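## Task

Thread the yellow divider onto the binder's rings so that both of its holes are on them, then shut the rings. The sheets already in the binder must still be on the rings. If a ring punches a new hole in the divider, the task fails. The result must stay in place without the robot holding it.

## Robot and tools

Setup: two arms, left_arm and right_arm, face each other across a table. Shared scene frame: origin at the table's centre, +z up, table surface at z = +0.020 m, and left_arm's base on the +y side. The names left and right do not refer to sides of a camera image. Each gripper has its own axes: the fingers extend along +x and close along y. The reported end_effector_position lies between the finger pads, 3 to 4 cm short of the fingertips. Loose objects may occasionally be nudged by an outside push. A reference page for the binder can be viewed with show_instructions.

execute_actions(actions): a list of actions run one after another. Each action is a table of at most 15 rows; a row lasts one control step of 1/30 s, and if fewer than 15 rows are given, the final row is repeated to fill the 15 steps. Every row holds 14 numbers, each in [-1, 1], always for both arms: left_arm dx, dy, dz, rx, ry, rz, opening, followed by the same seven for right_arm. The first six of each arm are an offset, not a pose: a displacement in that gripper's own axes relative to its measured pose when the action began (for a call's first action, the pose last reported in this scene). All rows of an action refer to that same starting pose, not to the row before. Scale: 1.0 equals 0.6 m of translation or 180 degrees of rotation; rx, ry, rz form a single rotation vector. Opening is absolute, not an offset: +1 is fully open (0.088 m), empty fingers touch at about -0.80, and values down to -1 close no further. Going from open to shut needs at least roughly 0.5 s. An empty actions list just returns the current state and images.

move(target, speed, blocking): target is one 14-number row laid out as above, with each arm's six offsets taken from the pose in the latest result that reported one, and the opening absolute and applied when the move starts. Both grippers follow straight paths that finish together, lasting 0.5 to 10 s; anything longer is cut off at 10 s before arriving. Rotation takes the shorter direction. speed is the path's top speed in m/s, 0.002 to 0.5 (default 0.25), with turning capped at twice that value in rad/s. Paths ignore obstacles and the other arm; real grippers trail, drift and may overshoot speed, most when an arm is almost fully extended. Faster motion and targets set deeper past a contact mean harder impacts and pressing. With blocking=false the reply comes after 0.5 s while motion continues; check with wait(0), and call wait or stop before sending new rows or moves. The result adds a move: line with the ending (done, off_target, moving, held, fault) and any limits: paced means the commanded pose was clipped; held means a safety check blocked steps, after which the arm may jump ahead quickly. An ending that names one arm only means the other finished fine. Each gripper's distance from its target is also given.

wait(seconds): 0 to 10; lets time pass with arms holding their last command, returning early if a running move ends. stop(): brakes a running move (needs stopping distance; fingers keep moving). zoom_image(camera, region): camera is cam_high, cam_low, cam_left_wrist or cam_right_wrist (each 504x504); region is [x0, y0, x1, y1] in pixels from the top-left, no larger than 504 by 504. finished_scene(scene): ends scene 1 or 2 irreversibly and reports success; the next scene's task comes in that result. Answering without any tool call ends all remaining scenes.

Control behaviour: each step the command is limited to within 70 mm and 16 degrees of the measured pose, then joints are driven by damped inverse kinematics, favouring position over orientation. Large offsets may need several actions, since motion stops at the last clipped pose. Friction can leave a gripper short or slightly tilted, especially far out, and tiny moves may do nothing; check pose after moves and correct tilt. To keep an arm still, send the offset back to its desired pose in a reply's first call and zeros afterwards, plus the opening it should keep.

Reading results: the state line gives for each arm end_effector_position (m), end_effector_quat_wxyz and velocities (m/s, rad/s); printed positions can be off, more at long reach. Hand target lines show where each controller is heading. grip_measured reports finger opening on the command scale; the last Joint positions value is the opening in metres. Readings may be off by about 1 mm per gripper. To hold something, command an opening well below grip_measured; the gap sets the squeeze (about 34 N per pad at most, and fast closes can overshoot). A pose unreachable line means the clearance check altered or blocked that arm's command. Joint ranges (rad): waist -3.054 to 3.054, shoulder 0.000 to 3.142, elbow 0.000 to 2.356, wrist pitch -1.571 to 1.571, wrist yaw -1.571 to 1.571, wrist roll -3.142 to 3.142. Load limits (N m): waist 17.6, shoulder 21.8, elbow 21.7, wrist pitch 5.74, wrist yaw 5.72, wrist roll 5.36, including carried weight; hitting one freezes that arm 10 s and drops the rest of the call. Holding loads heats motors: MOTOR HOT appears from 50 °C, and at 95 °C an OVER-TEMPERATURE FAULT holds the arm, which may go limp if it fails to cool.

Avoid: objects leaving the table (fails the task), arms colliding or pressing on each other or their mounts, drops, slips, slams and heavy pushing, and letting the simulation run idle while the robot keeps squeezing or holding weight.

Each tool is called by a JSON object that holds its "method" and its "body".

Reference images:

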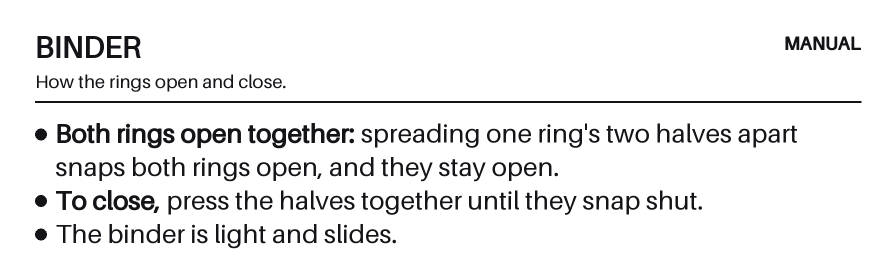

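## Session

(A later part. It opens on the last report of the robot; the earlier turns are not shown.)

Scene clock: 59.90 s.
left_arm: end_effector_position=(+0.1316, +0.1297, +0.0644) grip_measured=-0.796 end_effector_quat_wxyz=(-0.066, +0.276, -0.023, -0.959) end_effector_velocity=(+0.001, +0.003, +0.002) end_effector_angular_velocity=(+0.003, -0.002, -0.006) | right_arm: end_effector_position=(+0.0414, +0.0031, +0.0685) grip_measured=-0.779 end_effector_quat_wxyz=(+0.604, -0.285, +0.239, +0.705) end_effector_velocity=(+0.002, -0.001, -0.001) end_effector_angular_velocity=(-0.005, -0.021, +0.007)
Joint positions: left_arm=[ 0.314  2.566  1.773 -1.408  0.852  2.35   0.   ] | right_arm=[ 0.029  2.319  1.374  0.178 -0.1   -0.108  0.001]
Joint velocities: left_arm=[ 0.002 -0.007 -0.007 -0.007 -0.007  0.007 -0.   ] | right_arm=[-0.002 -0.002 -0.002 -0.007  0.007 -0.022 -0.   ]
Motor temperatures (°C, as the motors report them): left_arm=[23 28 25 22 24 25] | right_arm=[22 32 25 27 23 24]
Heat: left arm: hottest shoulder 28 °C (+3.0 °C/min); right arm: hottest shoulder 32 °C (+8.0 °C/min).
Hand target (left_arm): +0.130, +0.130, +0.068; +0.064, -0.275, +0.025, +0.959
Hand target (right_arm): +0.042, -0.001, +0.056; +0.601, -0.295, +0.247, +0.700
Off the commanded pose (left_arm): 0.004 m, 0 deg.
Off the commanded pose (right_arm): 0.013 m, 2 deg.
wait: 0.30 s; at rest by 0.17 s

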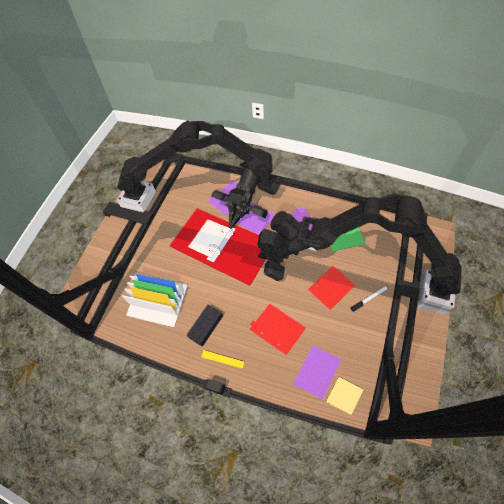

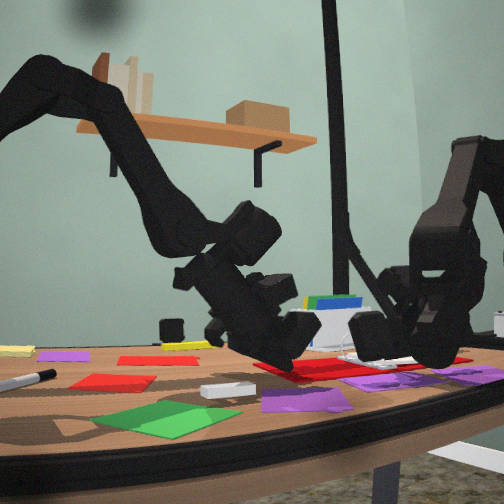

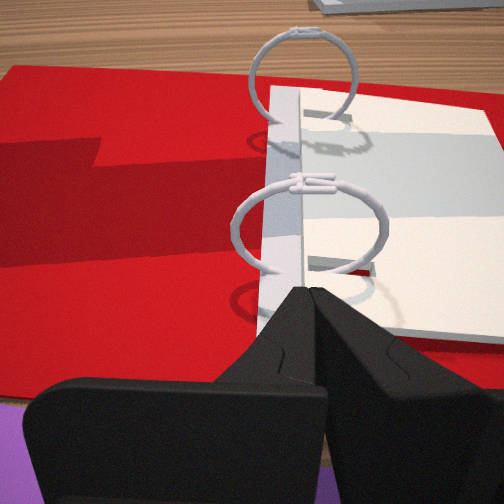

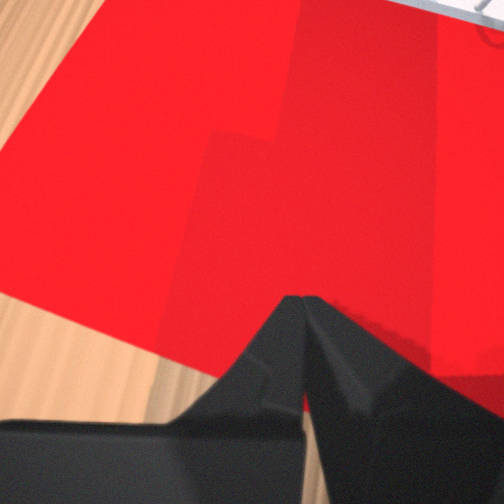

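{"method": "execute_actions", "body": {"actions": [[[-0.002,0,0.003,0,0,0,-0.85, 0.01,0,-0.02,0,0.009,0,-0.85],[-0.004,0,0.006,0,0,0,-0.85, 0.01,0,-0.02,0,0.009,0,-0.85],[-0.006,0,0.009,0,0,0,-0.85, 0.01,0,-0.02,0,0.009,0,-0.85],[-0.007,0,0.012,0,0,0,-0.85, 0.01,0,-0.02,0,0.009,0,-0.85],[-0.007,0,0.015,0,0,0,-0.85, 0.01,0,-0.02,0,0.009,0,-0.85],[-0.005,0,0.0165,0,0,0,-0.85, 0.01,0,-0.02,0,0.009,0,-0.85],[-0.0025,0,0.018,0,0,0,-0.85, 0.01,0,-0.02,0,0.009,0,-0.85],[0.0,0,0.0195,0,0,0,-0.85, 0.01,0,-0.02,0,0.009,0,-0.85],[0.0025,0,0.021,0,0,0,-0.85, 0.01,0,-0.02,0,0.009,0,-0.85],[0.005,0,0.0225,0,0,0,-0.85, 0.01,0,-0.02,0,0.009,0,-0.85],[0.0075,0,0.024,0,0,0,-0.85, 0.01,0,-0.02,0,0.009,0,-0.85],[0.010,0,0.0257,0,0,0,-0.85, 0.01,0,-0.02,0,0.009,0,-0.85]]]}}

Scene clock: 61.93 s.
left_arm: end_effector_position=(+0.1208, +0.1310, +0.0709) grip_measured=-0.796 end_effector_quat_wxyz=(-0.069, +0.277, -0.022, -0.958) end_effector_velocity=(-0.032, +0.008, -0.004) end_effector_angular_velocity=(+0.034, -0.003, -0.044) | right_arm: end_effector_position=(+0.0414, +0.0030, +0.0684) grip_measured=-0.779 end_effector_quat_wxyz=(+0.604, -0.286, +0.238, +0.705) end_effector_velocity=(+0.000, -0.002, -0.003) end_effector_angular_velocity=(-0.011, -0.000, +0.008)
Joint positions: left_arm=[ 0.29   2.532  1.739 -1.39   0.861  2.321  0.   ] | right_arm=[ 0.029  2.319  1.374  0.178 -0.1   -0.109  0.001]
Joint velocities: left_arm=[-0.076 -0.027 -0.071  0.051  0.007 -0.051 -0.   ] | right_arm=[-0.002  0.002 -0.002 -0.007 -0.007 -0.007 -0.   ]
Motor temperatures (°C, as the motors report them): left_arm=[23 29 25 22 24 25] | right_arm=[22 32 25 27 23 24]
Heat: left arm: hottest shoulder 29 °C (+4.0 °C/min); right arm: hottest shoulder 32 °C (+8.0 °C/min).
Hand target (left_arm): +0.119, +0.131, +0.074; +0.066, -0.276, +0.023, +0.959
Hand target (right_arm): +0.042, -0.001, +0.056; +0.601, -0.295, +0.247, +0.701
Off the commanded pose (left_arm): 0.004 m, 0 deg.
Off the commanded pose (right_arm): 0.013 m, 2 deg.

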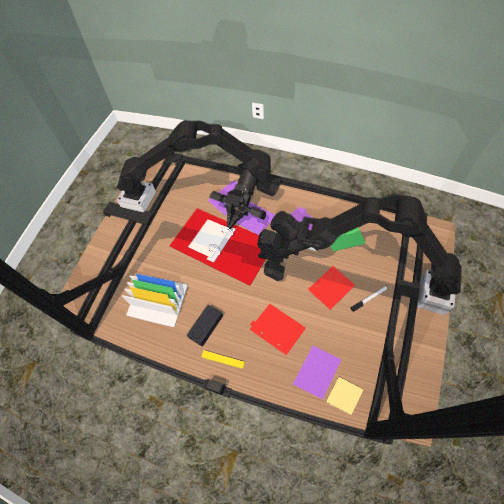

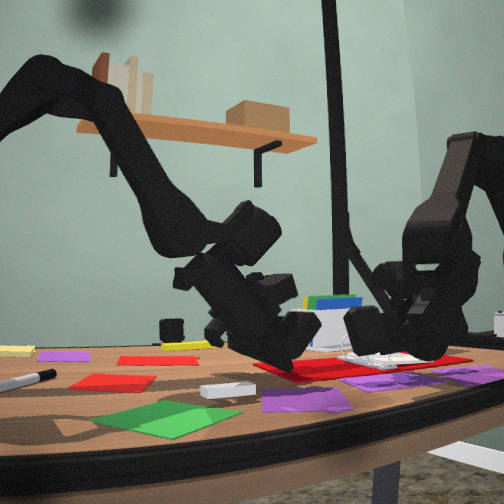

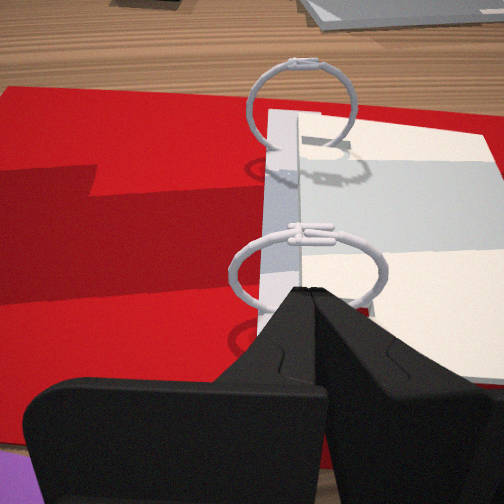

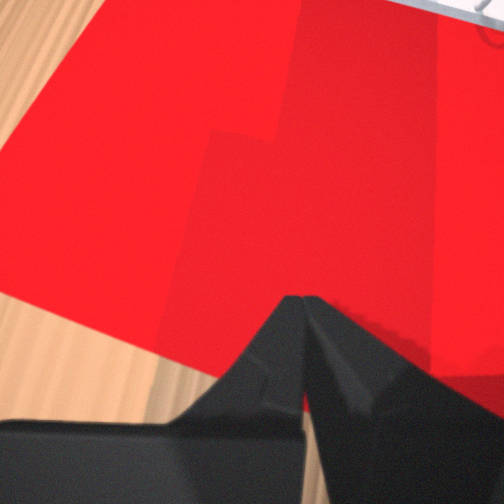

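{"method": "execute_actions", "body": {"actions": [[[0.001,0,0.0065,0,0,0,-0.85, 0.01,0,-0.02,0,0.009,0,-0.85],[0.003,0,0.0078,0,0,0,-0.85, 0.01,0,-0.02,0,0.009,0,-0.85],[0.005,0,0.009,0,0,0,-0.85, 0.01,0,-0.02,0,0.009,0,-0.85],[0.007,0,0.0103,0,0,0,-0.85, 0.01,0,-0.02,0,0.009,0,-0.85],[0.009,0,0.0115,0,0,0,-0.85, 0.01,0,-0.02,0,0.009,0,-0.85],[0.011,0,0.0128,0,0,0,-0.85, 0.01,0,-0.02,0,0.009,0,-0.85],[0.013,0,0.014,0,0,0,-0.85, 0.01,0,-0.02,0,0.009,0,-0.85],[0.015,0,0.0153,0,0,0,-0.85, 0.01,0,-0.02,0,0.009,0,-0.85],[0.017,0,0.0165,0,0,0,-0.85, 0.01,0,-0.02,0,0.009,0,-0.85],[0.0185,0,0.0175,0,0,0,-0.85, 0.01,0,-0.02,0,0.009,0,-0.85]]]}}

Scene clock: 63.27 s.
left_arm: end_effector_position=(+0.1070, +0.1328, +0.0700) grip_measured=-0.796 end_effector_quat_wxyz=(-0.072, +0.278, -0.020, -0.958) end_effector_velocity=(-0.001, +0.003, +0.001) end_effector_angular_velocity=(+0.019, +0.004, +0.018) | right_arm: end_effector_position=(+0.0414, +0.0030, +0.0682) grip_measured=-0.779 end_effector_quat_wxyz=(+0.604, -0.286, +0.238, +0.705) end_effector_velocity=(+0.002, +0.000, +0.001) end_effector_angular_velocity=(-0.000, -0.021, +0.007)
Joint positions: left_arm=[ 0.258  2.51   1.695 -1.343  0.874  2.283  0.   ] | right_arm=[ 0.029  2.32   1.374  0.178 -0.1   -0.11   0.001]
Joint velocities: left_arm=[ 0.002 -0.012 -0.022  0.007  0.007 -0.022 -0.   ] | right_arm=[-0.002 -0.002  0.002 -0.007  0.007 -0.022 -0.   ]
Motor temperatures (°C, as the motors report them): left_arm=[23 30 25 22 24 25] | right_arm=[22 32 25 27 23 24]
Heat: left arm: hottest shoulder 30 °C (+5.1 °C/min); right arm: hottest shoulder 32 °C (+8.1 °C/min).
Hand target (left_arm): +0.106, +0.133, +0.074; +0.069, -0.277, +0.022, +0.958
Hand target (right_arm): +0.042, -0.001, +0.056; +0.601, -0.296, +0.247, +0.701
Off the commanded pose (left_arm): 0.004 m, 0 deg.
Off the commanded pose (right_arm): 0.013 m, 2 deg.

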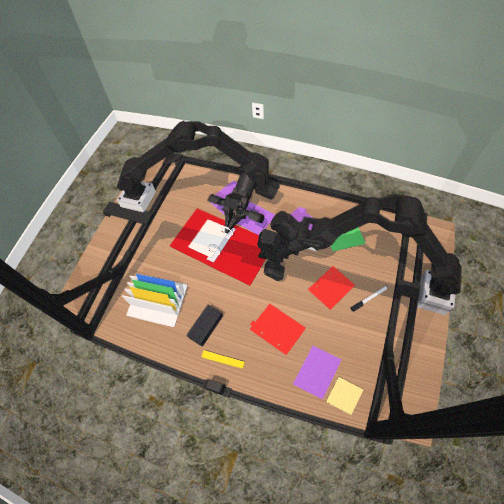

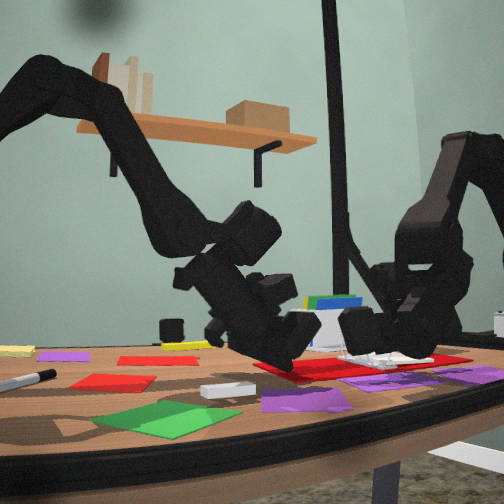

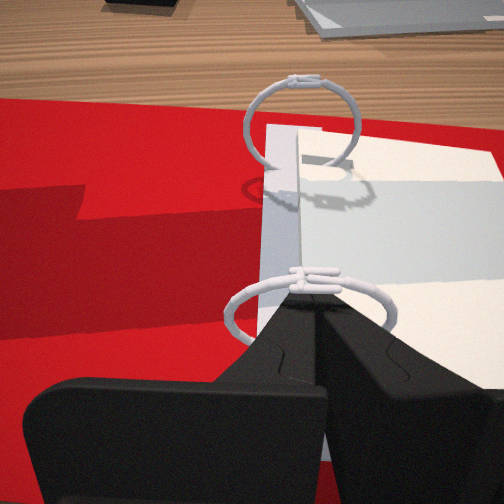

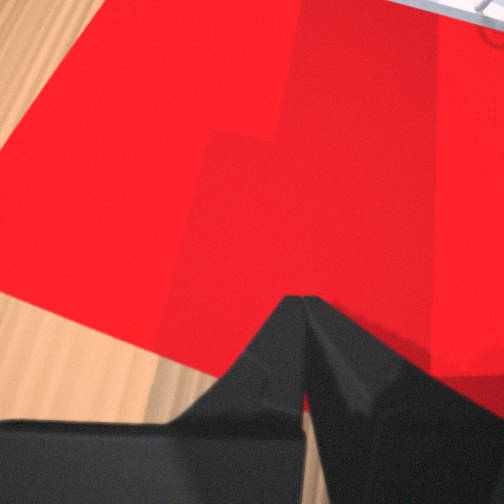

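{"method": "execute_actions", "body": {"actions": [[[0,0,0.003,0,0,0,-0.76, 0.01,0,-0.02,0,0.009,0,-0.85],[0,0,0.003,0,0,0,-0.72, 0.01,0,-0.02,0,0.009,0,-0.85],[0,0,0.003,0,0,0,-0.68, 0.01,0,-0.02,0,0.009,0,-0.85],[0,0,0.003,0,0,0,-0.64, 0.01,0,-0.02,0,0.009,0,-0.85],[0,0,0.003,0,0,0,-0.60, 0.01,0,-0.02,0,0.009,0,-0.85],[0,0,0.003,0,0,0,-0.57, 0.01,0,-0.02,0,0.009,0,-0.85],[0,0,0.003,0,0,0,-0.54, 0.01,0,-0.02,0,0.009,0,-0.85],[0,0,0.003,0,0,0,-0.51, 0.01,0,-0.02,0,0.009,0,-0.85],[0,0,0.003,0,0,0,-0.48, 0.01,0,-0.02,0,0.009,0,-0.85],[0,0,0.003,0,0,0,-0.45, 0.01,0,-0.02,0,0.009,0,-0.85],[0,0,0.003,0,0,0,-0.42, 0.01,0,-0.02,0,0.009,0,-0.85],[0,0,0.003,0,0,0,-0.40, 0.01,0,-0.02,0,0.009,0,-0.85]]]}}

Scene clock: 64.50 s.
left_arm: end_effector_position=(+0.1073, +0.1329, +0.0697) grip_measured=-0.423 end_effector_quat_wxyz=(-0.071, +0.278, -0.019, -0.958) end_effector_velocity=(+0.000, +0.008, +0.002) end_effector_angular_velocity=(+0.033, -0.019, -0.027) | right_arm: end_effector_position=(+0.0413, +0.0033, +0.0686) grip_measured=-0.779 end_effector_quat_wxyz=(+0.604, -0.286, +0.237, +0.705) end_effector_velocity=(+0.000, +0.002, +0.003) end_effector_angular_velocity=(+0.013, -0.000, +0.008)
Joint positions: left_arm=[ 0.258  2.509  1.693 -1.341  0.872  2.281  0.018] | right_arm=[ 0.029  2.32   1.374  0.179 -0.1   -0.112  0.001]
Joint velocities: left_arm=[-0.002 -0.007 -0.002 -0.037 -0.037  0.007  0.012] | right_arm=[-0.002 -0.002  0.002  0.007 -0.007 -0.007 -0.   ]
Motor temperatures (°C, as the motors report them): left_arm=[23 31 25 22 24 25] | right_arm=[22 32 25 27 23 24]
Heat: left arm: hottest shoulder 31 °C (+6.1 °C/min); right arm: hottest shoulder 32 °C (+8.1 °C/min).
Hand target (left_arm): +0.106, +0.133, +0.071; +0.072, -0.278, +0.020, +0.958
Hand target (right_arm): +0.042, -0.001, +0.056; +0.600, -0.296, +0.246, +0.701
Off the commanded pose (left_arm): 0.002 m, 0 deg.
Off the commanded pose (right_arm): 0.014 m, 2 deg.

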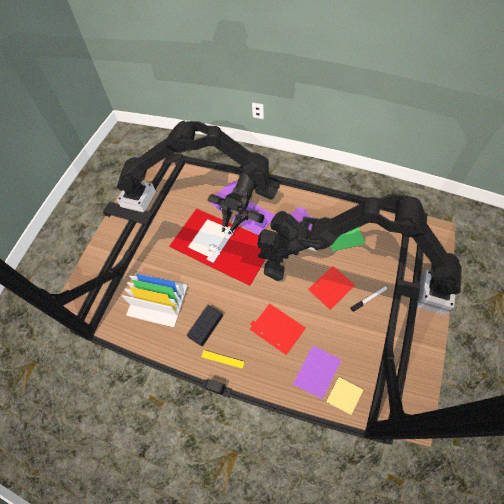

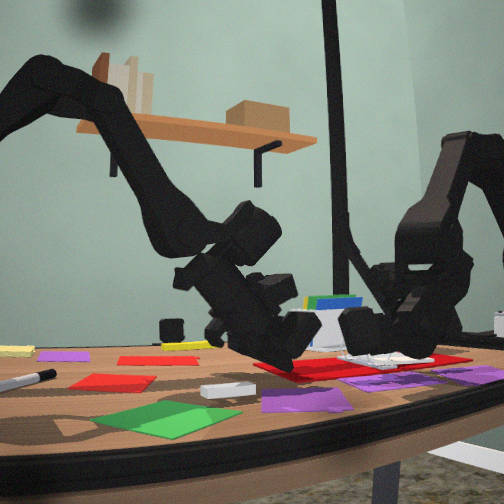

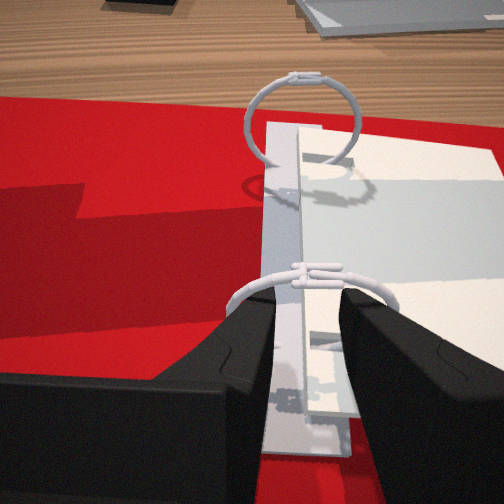

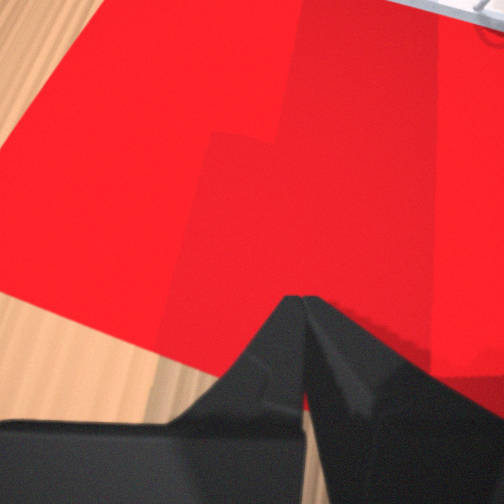

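{"method": "execute_actions", "body": {"actions": [[[0.002,0,0.0,0,0,0,-0.40, 0.01,0,-0.022,0,0.009,0,-0.85],[0.004,0,-0.001,0,0,0,-0.39, 0.01,0,-0.022,0,0.009,0,-0.85],[0.006,0,-0.002,0,0,0,-0.38, 0.01,0,-0.022,0,0.009,0,-0.85],[0.008,0,-0.003,0,0,0,-0.37, 0.01,0,-0.022,0,0.009,0,-0.85],[0.008,0,-0.003,0,0,0,-0.35, 0.01,0,-0.022,0,0.009,0,-0.85],[0.008,0,-0.003,0,0,0,-0.33, 0.01,0,-0.022,0,0.009,0,-0.85],[0.008,0,-0.003,0,0,0,-0.31, 0.01,0,-0.022,0,0.009,0,-0.85],[0.008,0,-0.003,0,0,0,-0.29, 0.01,0,-0.022,0,0.009,0,-0.85],[0.008,0,-0.003,0,0,0,-0.27, 0.01,0,-0.022,0,0.009,0,-0.85],[0.008,0,-0.003,0,0,0,-0.25, 0.01,0,-0.022,0,0.009,0,-0.85],[0.008,0,-0.003,0,0,0,-0.23, 0.01,0,-0.022,0,0.009,0,-0.85],[0.008,0,-0.003,0,0,0,-0.21, 0.01,0,-0.022,0,0.009,0,-0.85]]]}}

Scene clock: 65.77 s.
left_arm: end_effector_position=(+0.1072, +0.1329, +0.0674) grip_measured=-0.234 end_effector_quat_wxyz=(-0.071, +0.281, -0.021, -0.957) end_effector_velocity=(-0.001, +0.004, -0.002) end_effector_angular_velocity=(+0.012, -0.000, -0.010) | right_arm: end_effector_position=(+0.0407, +0.0032, +0.0684) grip_measured=-0.779 end_effector_quat_wxyz=(+0.603, -0.287, +0.236, +0.706) end_effector_velocity=(-0.002, -0.003, -0.002) end_effector_angular_velocity=(-0.011, -0.000, +0.013)
Joint positions: left_arm=[ 0.257  2.508  1.687 -1.326  0.87   2.277  0.028] | right_arm=[ 0.03   2.32   1.374  0.179 -0.101 -0.114  0.001]
Joint velocities: left_arm=[-0.002  0.002 -0.007 -0.007 -0.007  0.007  0.01 ] | right_arm=[ 0.002 -0.002 -0.007 -0.007 -0.007 -0.007 -0.   ]
Motor temperatures (°C, as the motors report them): left_arm=[23 31 25 22 24 25] | right_arm=[22 32 25 27 23 24]
Heat: left arm: hottest shoulder 31 °C (+6.0 °C/min); right arm: hottest shoulder 32 °C (+8.0 °C/min).
Hand target (left_arm): +0.104, +0.133, +0.066; +0.072, -0.278, +0.019, +0.958
Hand target (right_arm): +0.042, -0.002, +0.055; +0.600, -0.296, +0.245, +0.701
Off the commanded pose (left_arm): 0.004 m, 0 deg.
Off the commanded pose (right_arm): 0.014 m, 2 deg.

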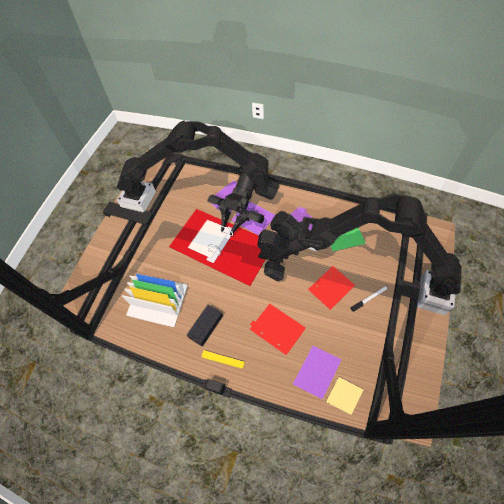

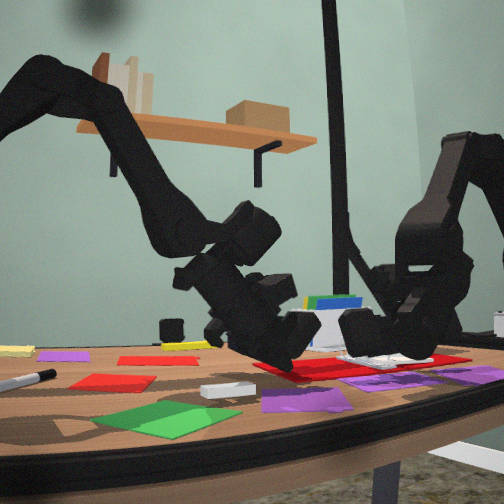

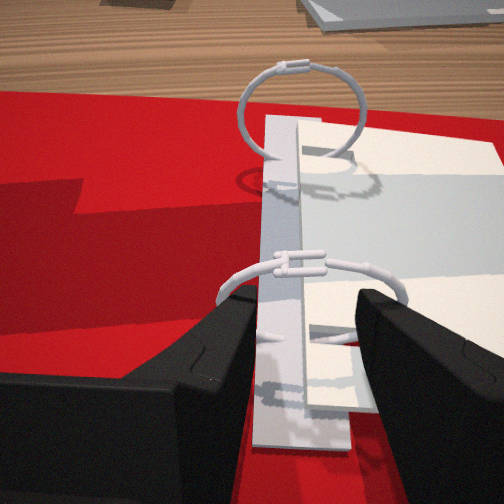

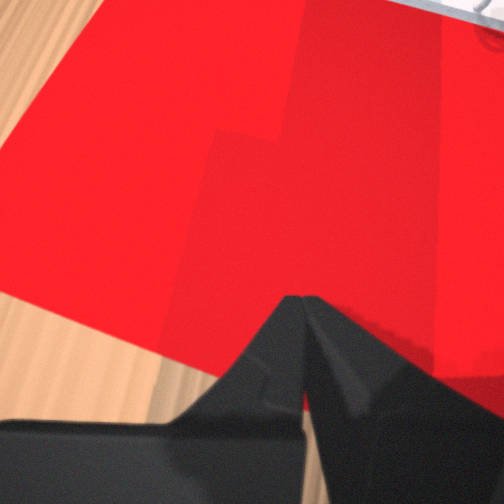

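The rings are opening. Continue spreading.

{"method": "execute_actions", "body": {"actions": [[[0.007,0,0.0,0,0,0,-0.20, 0.01,0,-0.022,0,0.009,0,-0.85],[0.007,0,0,0,0,0,-0.18, 0.01,0,-0.022,0,0.009,0,-0.85],[0.008,0,0,0,0,0,-0.16, 0.01,0,-0.022,0,0.009,0,-0.85],[0.008,0,0,0,0,0,-0.14, 0.01,0,-0.022,0,0.009,0,-0.85],[0.008,0,0,0,0,0,-0.12, 0.01,0,-0.022,0,0.009,0,-0.85],[0.008,0,0,0,0,0,-0.10, 0.01,0,-0.022,0,0.009,0,-0.85],[0.008,0,0,0,0,0,-0.08, 0.01,0,-0.022,0,0.009,0,-0.85],[0.008,0,0,0,0,0,-0.06, 0.01,0,-0.022,0,0.009,0,-0.85],[0.008,0,0,0,0,0,-0.04, 0.01,0,-0.022,0,0.009,0,-0.85],[0.008,0,0,0,0,0,-0.02, 0.01,0,-0.022,0,0.009,0,-0.85]]]}}

Scene clock: 67.07 s.
left_arm: end_effector_position=(+0.1066, +0.1333, +0.0651) grip_measured=-0.106 end_effector_quat_wxyz=(-0.069, +0.282, -0.020, -0.957) end_effector_velocity=(+0.001, +0.003, +0.001) end_effector_angular_velocity=(+0.014, -0.018, -0.010) | right_arm: end_effector_position=(+0.0400, +0.0031, +0.0683) grip_measured=-0.779 end_effector_quat_wxyz=(+0.602, -0.287, +0.236, +0.707) end_effector_velocity=(-0.004, -0.002, -0.000) end_effector_angular_velocity=(-0.007, +0.020, +0.029)
Joint positions: left_arm=[ 0.256  2.508  1.678 -1.311  0.871  2.269  0.034] | right_arm=[ 0.03   2.32   1.374  0.179 -0.103 -0.115  0.001]
Joint velocities: left_arm=[-0.002 -0.007 -0.002 -0.007 -0.022 -0.007 -0.   ] | right_arm=[-0.002 -0.002 -0.002 -0.007 -0.037 -0.007 -0.   ]
Motor temperatures (°C, as the motors report them): left_arm=[23 31 25 22 24 25] | right_arm=[22 32 25 27 23 24]
Heat: left arm: hottest shoulder 31 °C (+6.1 °C/min); right arm: hottest shoulder 32 °C (+7.1 °C/min).
Hand target (left_arm): +0.103, +0.133, +0.065; +0.071, -0.281, +0.021, +0.957
Hand target (right_arm): +0.041, -0.002, +0.055; +0.599, -0.297, +0.245, +0.702
Off the commanded pose (left_arm): 0.003 m, 0 deg.
Off the commanded pose (right_arm): 0.014 m, 2 deg.

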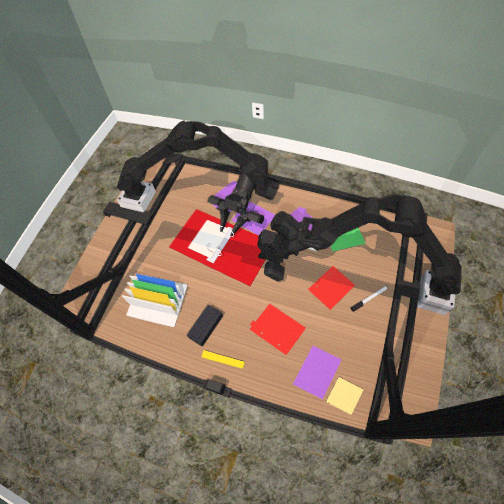

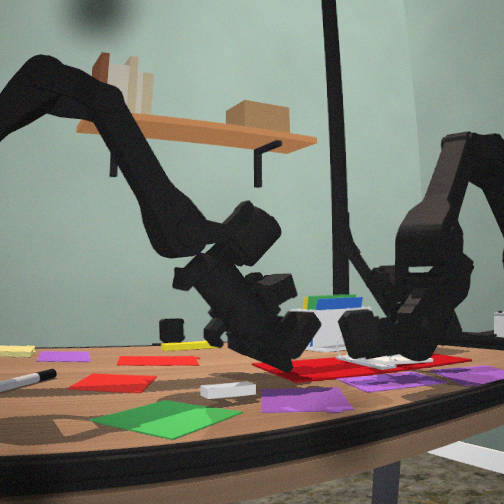

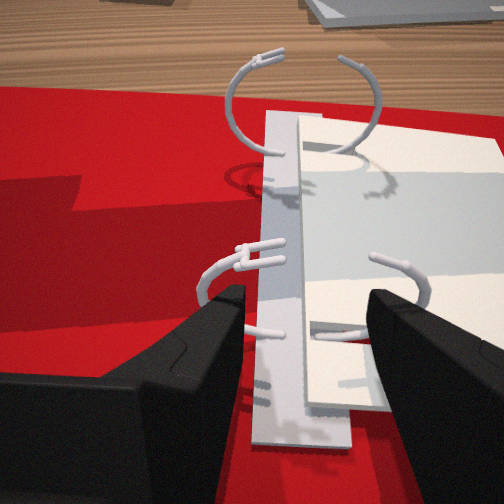

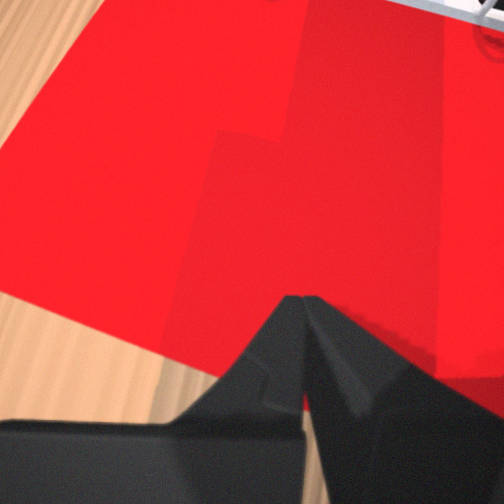

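{"method": "execute_actions", "body": {"actions": [[[0,0,0.002,0,0,0,-0.25, 0.005,0,-0.01,0,0,0,-0.85],[0,0,0.003,0,0,0,-0.35, 0.0,0,0,0,0,0,-0.85],[0,0,0.004,0,0,0,-0.45, -0.004,0,0.004,0,0,0,-0.85],[-0.004,0,0.004,0,0,0,-0.55, -0.008,0,0.008,0,0,0,-0.85],[-0.010,0,0.004,0,0,0,-0.6, -0.012,0,0.012,0,0,0,-0.85],[-0.017,0,0.004,0,0,0,-0.6, -0.016,0,0.016,0,0,0,-0.85],[-0.024,0,0.004,0,0,0,-0.6, -0.02,0,0.02,0,0,0,-0.85],[-0.031,0,0.004,0,0,0,-0.6, -0.024,0,0.024,0,0,0,-0.85],[-0.038,0,0.004,0,0,0,-0.6, -0.028,0,0.028,0,0,0,-0.85],[-0.045,0,0.004,0,0,0,-0.6, -0.032,0,0.03,0,0,0,-0.85],[-0.051,0,0.004,0,0,0,-0.6, -0.036,0,0.032,0,0,0,-0.85],[-0.056,0,0.004,0,0,0,-0.6, -0.04,0,0.034,0,0,0,-0.85],[-0.060,0,0.004,0,0,0,-0.6, -0.043,0,0.035,0,0,0,-0.85]]]}}

Scene clock: 68.37 s.
left_arm: end_effector_position=(+0.1326, +0.1293, +0.0882) grip_measured=-0.596 end_effector_quat_wxyz=(-0.064, +0.281, -0.022, -0.957) end_effector_velocity=(+0.062, -0.014, +0.044) end_effector_angular_velocity=(-0.061, -0.022, +0.045) | right_arm: end_effector_position=(+0.0401, -0.0019, +0.0895) grip_measured=-0.779 end_effector_quat_wxyz=(+0.599, -0.292, +0.242, +0.705) end_effector_velocity=(+0.003, +0.010, +0.090) end_effector_angular_velocity=(+0.133, +0.012, -0.007)
Joint positions: left_arm=[ 0.315  2.508  1.776 -1.454  0.846  2.335  0.01 ] | right_arm=[ 0.03   2.256  1.374  0.099 -0.103 -0.115  0.001]
Joint velocities: left_arm=[ 0.134 -0.002  0.208 -0.227 -0.051  0.11  -0.002] | right_arm=[-0.007 -0.188 -0.002 -0.051 -0.007  0.007  0.   ]
Motor temperatures (°C, as the motors report them): left_arm=[23 32 25 22 24 25] | right_arm=[22 32 25 27 23 24]
Heat: left arm: hottest shoulder 32 °C (+7.1 °C/min); right arm: hottest shoulder 32 °C (+7.1 °C/min).
Hand target (left_arm): +0.135, +0.129, +0.087; +0.068, -0.282, +0.020, +0.957
Hand target (right_arm): +0.041, -0.001, +0.101; +0.602, -0.287, +0.236, +0.707
Off the commanded pose (left_arm): 0.003 m, 1 deg.
Off the commanded pose (right_arm): 0.012 m, 1 deg.

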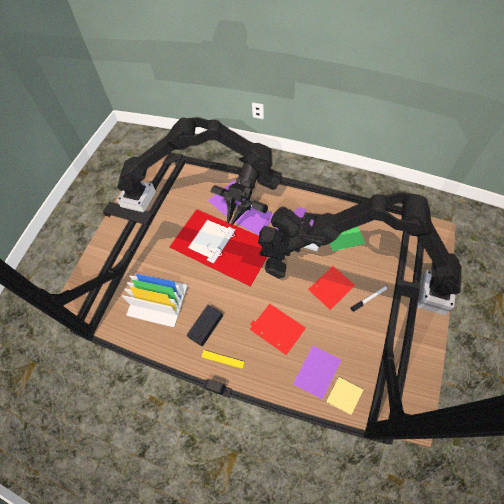

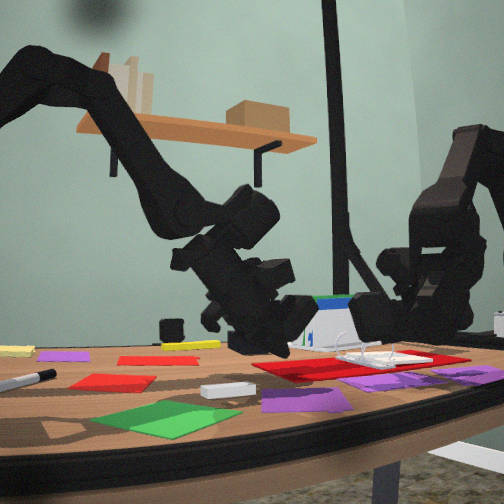

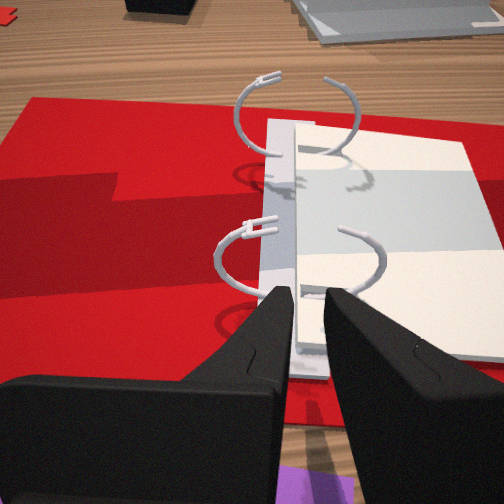

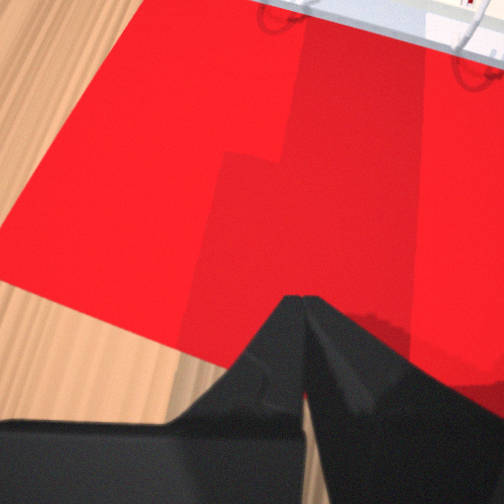

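{"method": "move", "body": {"target": [-0.059,-0.032,0.101,-0.18,0.079,0.099,-0.4, -0.0315,0.02,0.0053,0.0512,-0.2171,-0.1043,1.0], "speed": 0.35}}

Scene clock: 75.57 s.
left_arm: end_effector_position=(+0.1336, +0.1459, +0.1582) grip_measured=-0.400 end_effector_quat_wxyz=(+0.167, +0.393, +0.194, -0.883) end_effector_velocity=(+0.001, -0.002, +0.001) end_effector_angular_velocity=(+0.005, -0.008, +0.014) | right_arm: end_effector_position=(+0.0300, -0.0155, +0.1114) grip_measured=+1.000 end_effector_quat_wxyz=(+0.772, -0.022, +0.034, +0.635) end_effector_velocity=(+0.000, +0.000, +0.001) end_effector_angular_velocity=(-0.004, -0.007, +0.005)
Joint positions: left_arm=[ 0.29   1.98   1.375 -1.048  0.706  1.367  0.019] | right_arm=[0.177 2.434 1.027 1.323 0.351 0.038 0.088]
Joint velocities: left_arm=[-0.002 -0.002  0.002  0.007 -0.007 -0.022 -0.   ] | right_arm=[-0.002 -0.007 -0.002 -0.007 -0.007 -0.007  0.   ]
Motor temperatures (°C, as the motors report them): left_arm=[23 32 25 22 24 25] | right_arm=[22 34 25 27 23 24]
Heat: left arm: hottest shoulder 32 °C (+7.1 °C/min); right arm: hottest shoulder 34 °C (+8.1 °C/min).
Hand target (left_arm): +0.132, +0.148, +0.159; -0.167, -0.396, -0.194, +0.882
Hand target (right_arm): +0.030, -0.016, +0.105; +0.773, -0.027, +0.035, +0.633
Off the commanded pose (left_arm): 0.004 m, 0 deg.
Off the commanded pose (right_arm): 0.007 m, 1 deg.
move: done

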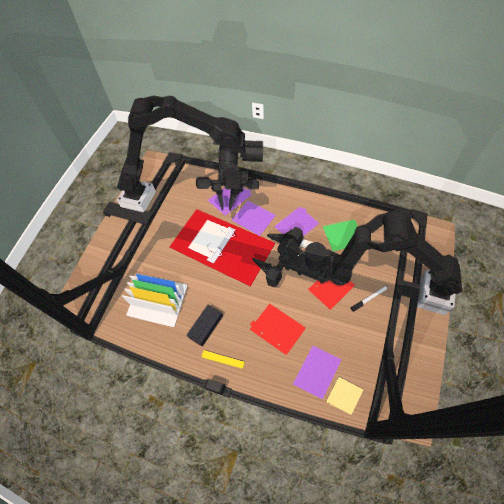

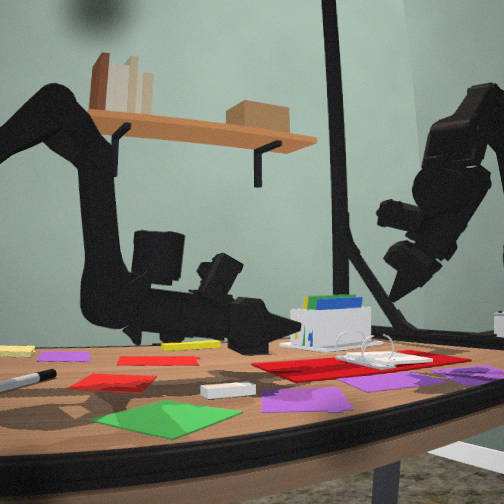

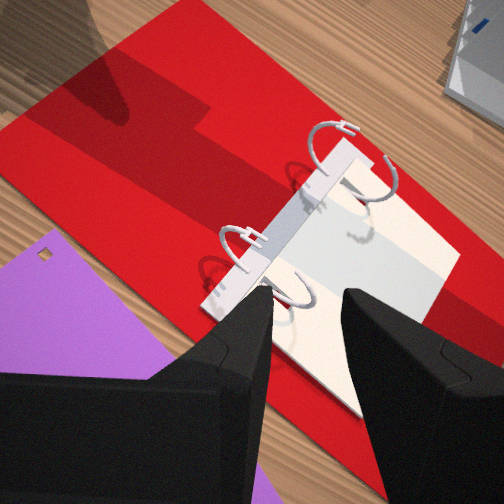

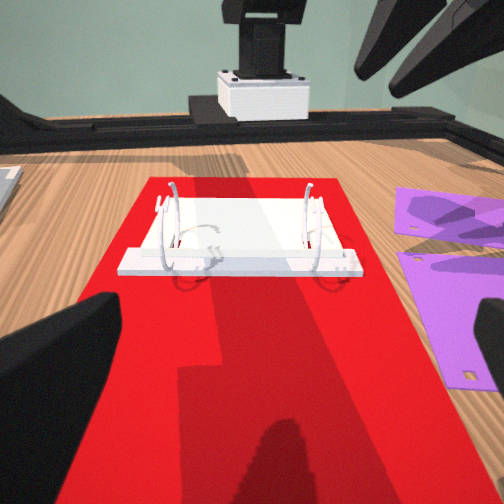

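{"method": "move", "body": {"target": [0.249,-0.463,0.302,-0.3405,0.1494,0.1846,0.2, 0,0,0,0,0,0,1.0], "speed": 0.35}}

Scene clock: 79.23 s.
left_arm: end_effector_position=(-0.1998, +0.2811, +0.2208) grip_measured=+0.200 end_effector_quat_wxyz=(+0.521, +0.472, +0.525, -0.480) end_effector_velocity=(+0.001, +0.001, +0.005) end_effector_angular_velocity=(-0.004, -0.006, +0.005) | right_arm: end_effector_position=(+0.0300, -0.0155, +0.1114) grip_measured=+1.000 end_effector_quat_wxyz=(+0.772, -0.022, +0.033, +0.635) end_effector_velocity=(+0.003, -0.002, -0.000) end_effector_angular_velocity=(-0.009, -0.009, -0.009)
Joint positions: left_arm=[-0.984  2.019  1.83  -1.37   0.003 -1.052  0.049] | right_arm=[0.177 2.434 1.027 1.323 0.351 0.038 0.088]
Joint velocities: left_arm=[-0.002 -0.002  0.017 -0.022 -0.007 -0.007 -0.   ] | right_arm=[-0.002 -0.007 -0.007 -0.007  0.007 -0.007  0.   ]
Motor temperatures (°C, as the motors report them): left_arm=[23 32 25 22 24 25] | right_arm=[22 34 25 28 23 24]
Heat: left arm: hottest shoulder 32 °C (+7.0 °C/min); right arm: hottest shoulder 34 °C (+8.1 °C/min).
Hand target (left_arm): -0.201, +0.279, +0.216; +0.524, +0.475, +0.524, -0.475
Hand target (right_arm): +0.030, -0.015, +0.111; +0.772, -0.022, +0.034, +0.635
Off the commanded pose (left_arm): 0.005 m, 1 deg.
Off the commanded pose (right_arm): 0.000 m, 0 deg.
move: done

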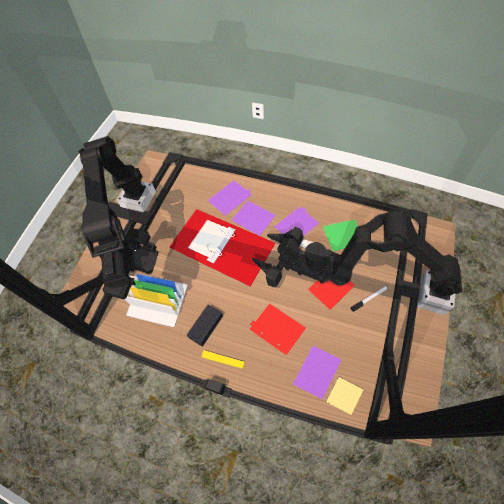

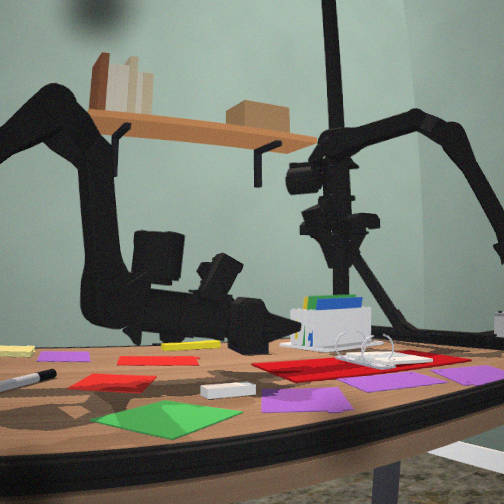

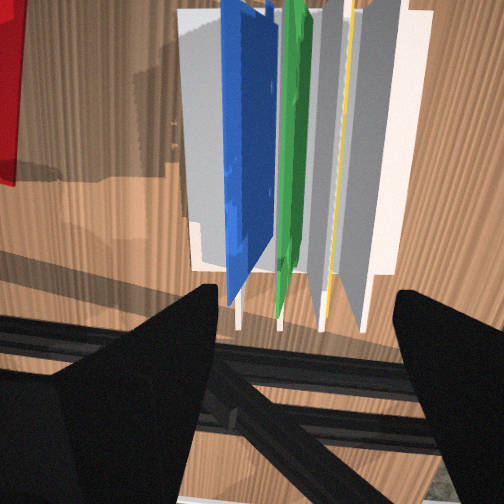

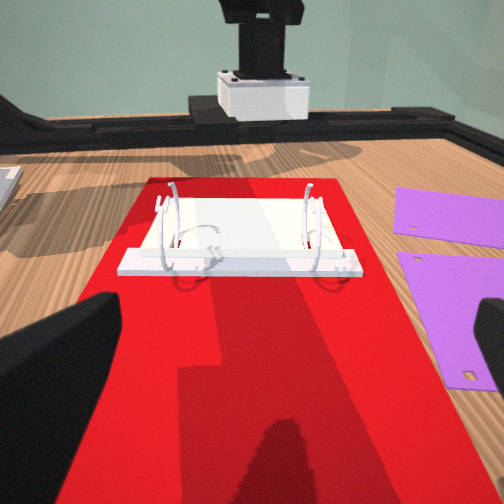

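{"method": "move", "body": {"target": [0.10,-0.046,0.033,0,0.001,0.004,-0.27, 0,0,0,0,0,0,1.0], "speed": 0.12}}

{"method": "zoom_image", "body": {"camera": "cam_low", "region": [270, 230, 410, 360]}}

Scene clock: 82.97 s.
left_arm: end_effector_position=(-0.2256, +0.2612, +0.1653) grip_measured=-0.270 end_effector_quat_wxyz=(+0.522, +0.474, +0.525, -0.478) end_effector_velocity=(+0.006, +0.001, +0.000) end_effector_angular_velocity=(+0.007, -0.022, +0.024) | right_arm: end_effector_position=(+0.0300, -0.0155, +0.1114) grip_measured=+1.000 end_effector_quat_wxyz=(+0.772, -0.022, +0.033, +0.635) end_effector_velocity=(+0.003, -0.002, -0.003) end_effector_angular_velocity=(-0.013, -0.010, -0.009)
Joint positions: left_arm=[-0.981  2.17   1.84  -1.235  0.003 -1.049  0.026] | right_arm=[0.177 2.434 1.027 1.323 0.351 0.038 0.088]
Joint velocities: left_arm=[ 0.002 -0.002 -0.002 -0.022 -0.007 -0.022 -0.   ] | right_arm=[-0.002 -0.002 -0.007 -0.007  0.007 -0.007  0.   ]
Motor temperatures (°C, as the motors report them): left_arm=[23 32 25 22 24 25] | right_arm=[22 35 25 28 23 24]
Heat: left arm: hottest shoulder 32 °C (+7.1 °C/min); right arm: hottest shoulder 35 °C (+9.1 °C/min).
Hand target (left_arm): -0.226, +0.259, +0.161; +0.523, +0.476, +0.523, -0.476
Hand target (right_arm): +0.030, -0.015, +0.111; +0.772, -0.022, +0.033, +0.635
Off the commanded pose (left_arm): 0.005 m, 0 deg.
Off the commanded pose (right_arm): 0.000 m, 0 deg.
move: done

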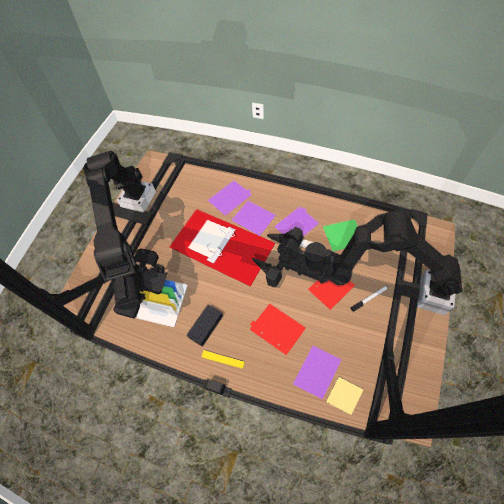

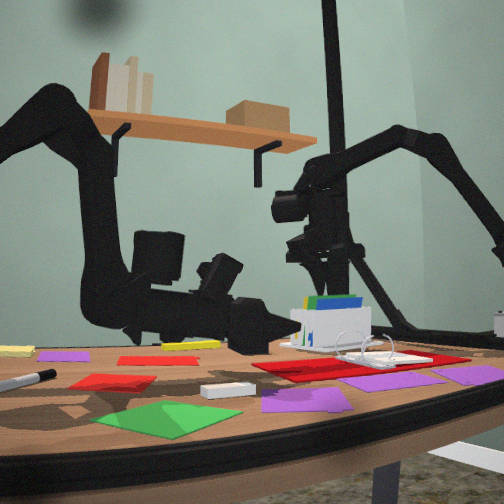

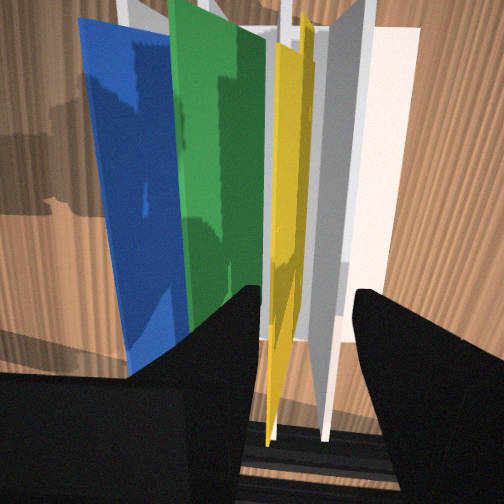

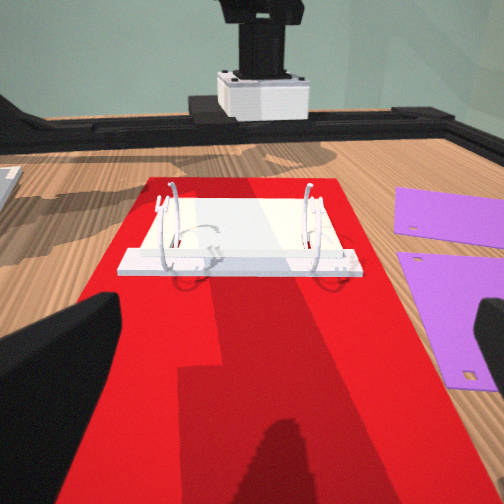

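Region (270, 230, 410, 360) of cam_low's 504x504 image, scaled by 3.600, with more detail than that image has; it fills the top 468 rows of this view, and the rest is white.

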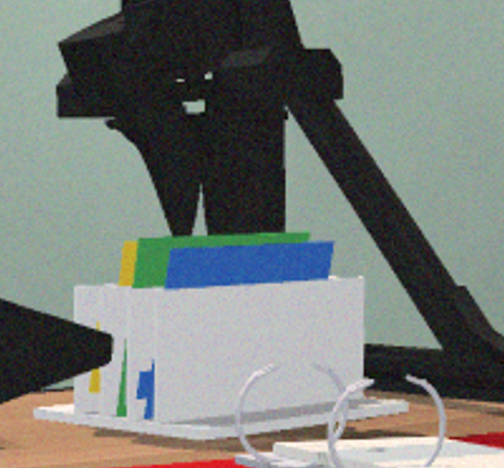

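{"method": "move", "body": {"target": [0.037,0.004,0.009,0,0.001,0.002,-0.27, 0,0,0,0,0,0,1.0], "speed": 0.05}}

Scene clock: 85.80 s.
left_arm: end_effector_position=(-0.2286, +0.2554, +0.1591) grip_measured=-0.269 end_effector_quat_wxyz=(+0.519, +0.463, +0.526, -0.489) end_effector_velocity=(+0.005, +0.004, -0.001) end_effector_angular_velocity=(+0.023, -0.017, +0.039) | right_arm: end_effector_position=(+0.0300, -0.0155, +0.1114) grip_measured=+1.000 end_effector_quat_wxyz=(+0.772, -0.022, +0.033, +0.635) end_effector_velocity=(+0.000, +0.000, +0.001) end_effector_angular_velocity=(-0.004, -0.007, +0.005)
Joint positions: left_arm=[-0.974  2.169  1.813 -1.178  0.003 -1.039  0.026] | right_arm=[0.177 2.434 1.027 1.323 0.351 0.038 0.088]
Joint velocities: left_arm=[ 0.002 -0.002 -0.007 -0.022  0.007 -0.037 -0.   ] | right_arm=[-0.002 -0.007 -0.002 -0.007 -0.007 -0.007  0.   ]
Motor temperatures (°C, as the motors report them): left_arm=[23 32 26 22 24 25] | right_arm=[22 35 25 28 23 24]
Heat: left arm: hottest shoulder 32 °C (+7.1 °C/min); right arm: hottest shoulder 35 °C (+9.1 °C/min).
Hand target (left_arm): -0.223, +0.256, +0.143; +0.522, +0.476, +0.524, -0.475
Hand target (right_arm): +0.030, -0.015, +0.111; +0.772, -0.022, +0.033, +0.635
Off the commanded pose (left_arm): 0.017 m, 2 deg.
Off the commanded pose (right_arm): 0.000 m, 0 deg.
move: off_target (left_arm)

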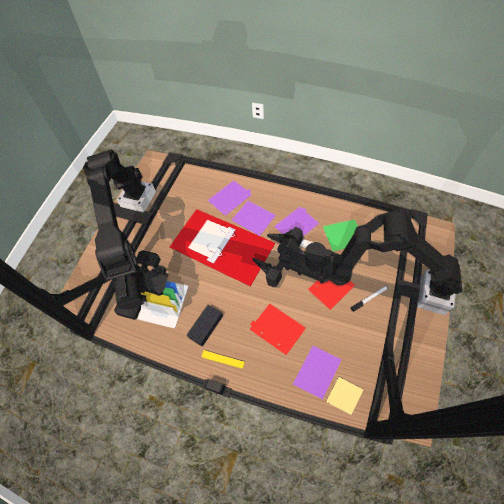

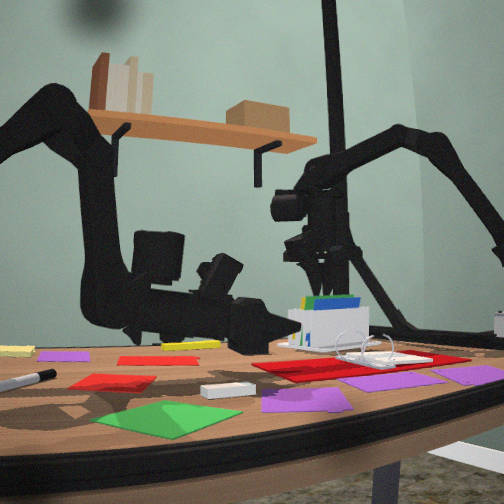

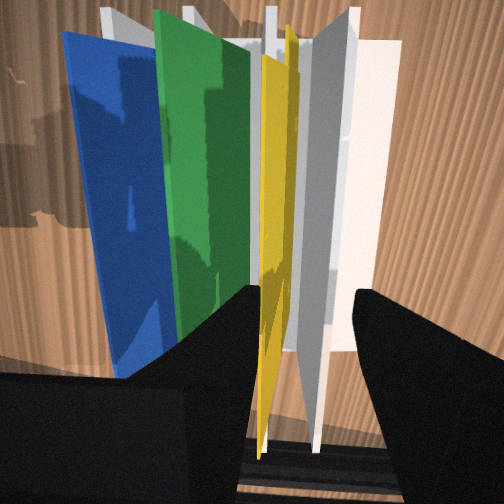

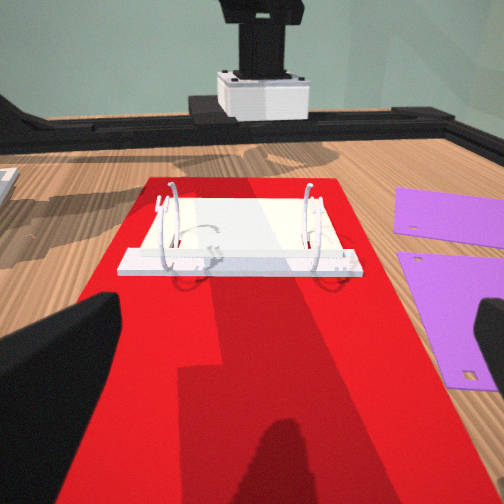

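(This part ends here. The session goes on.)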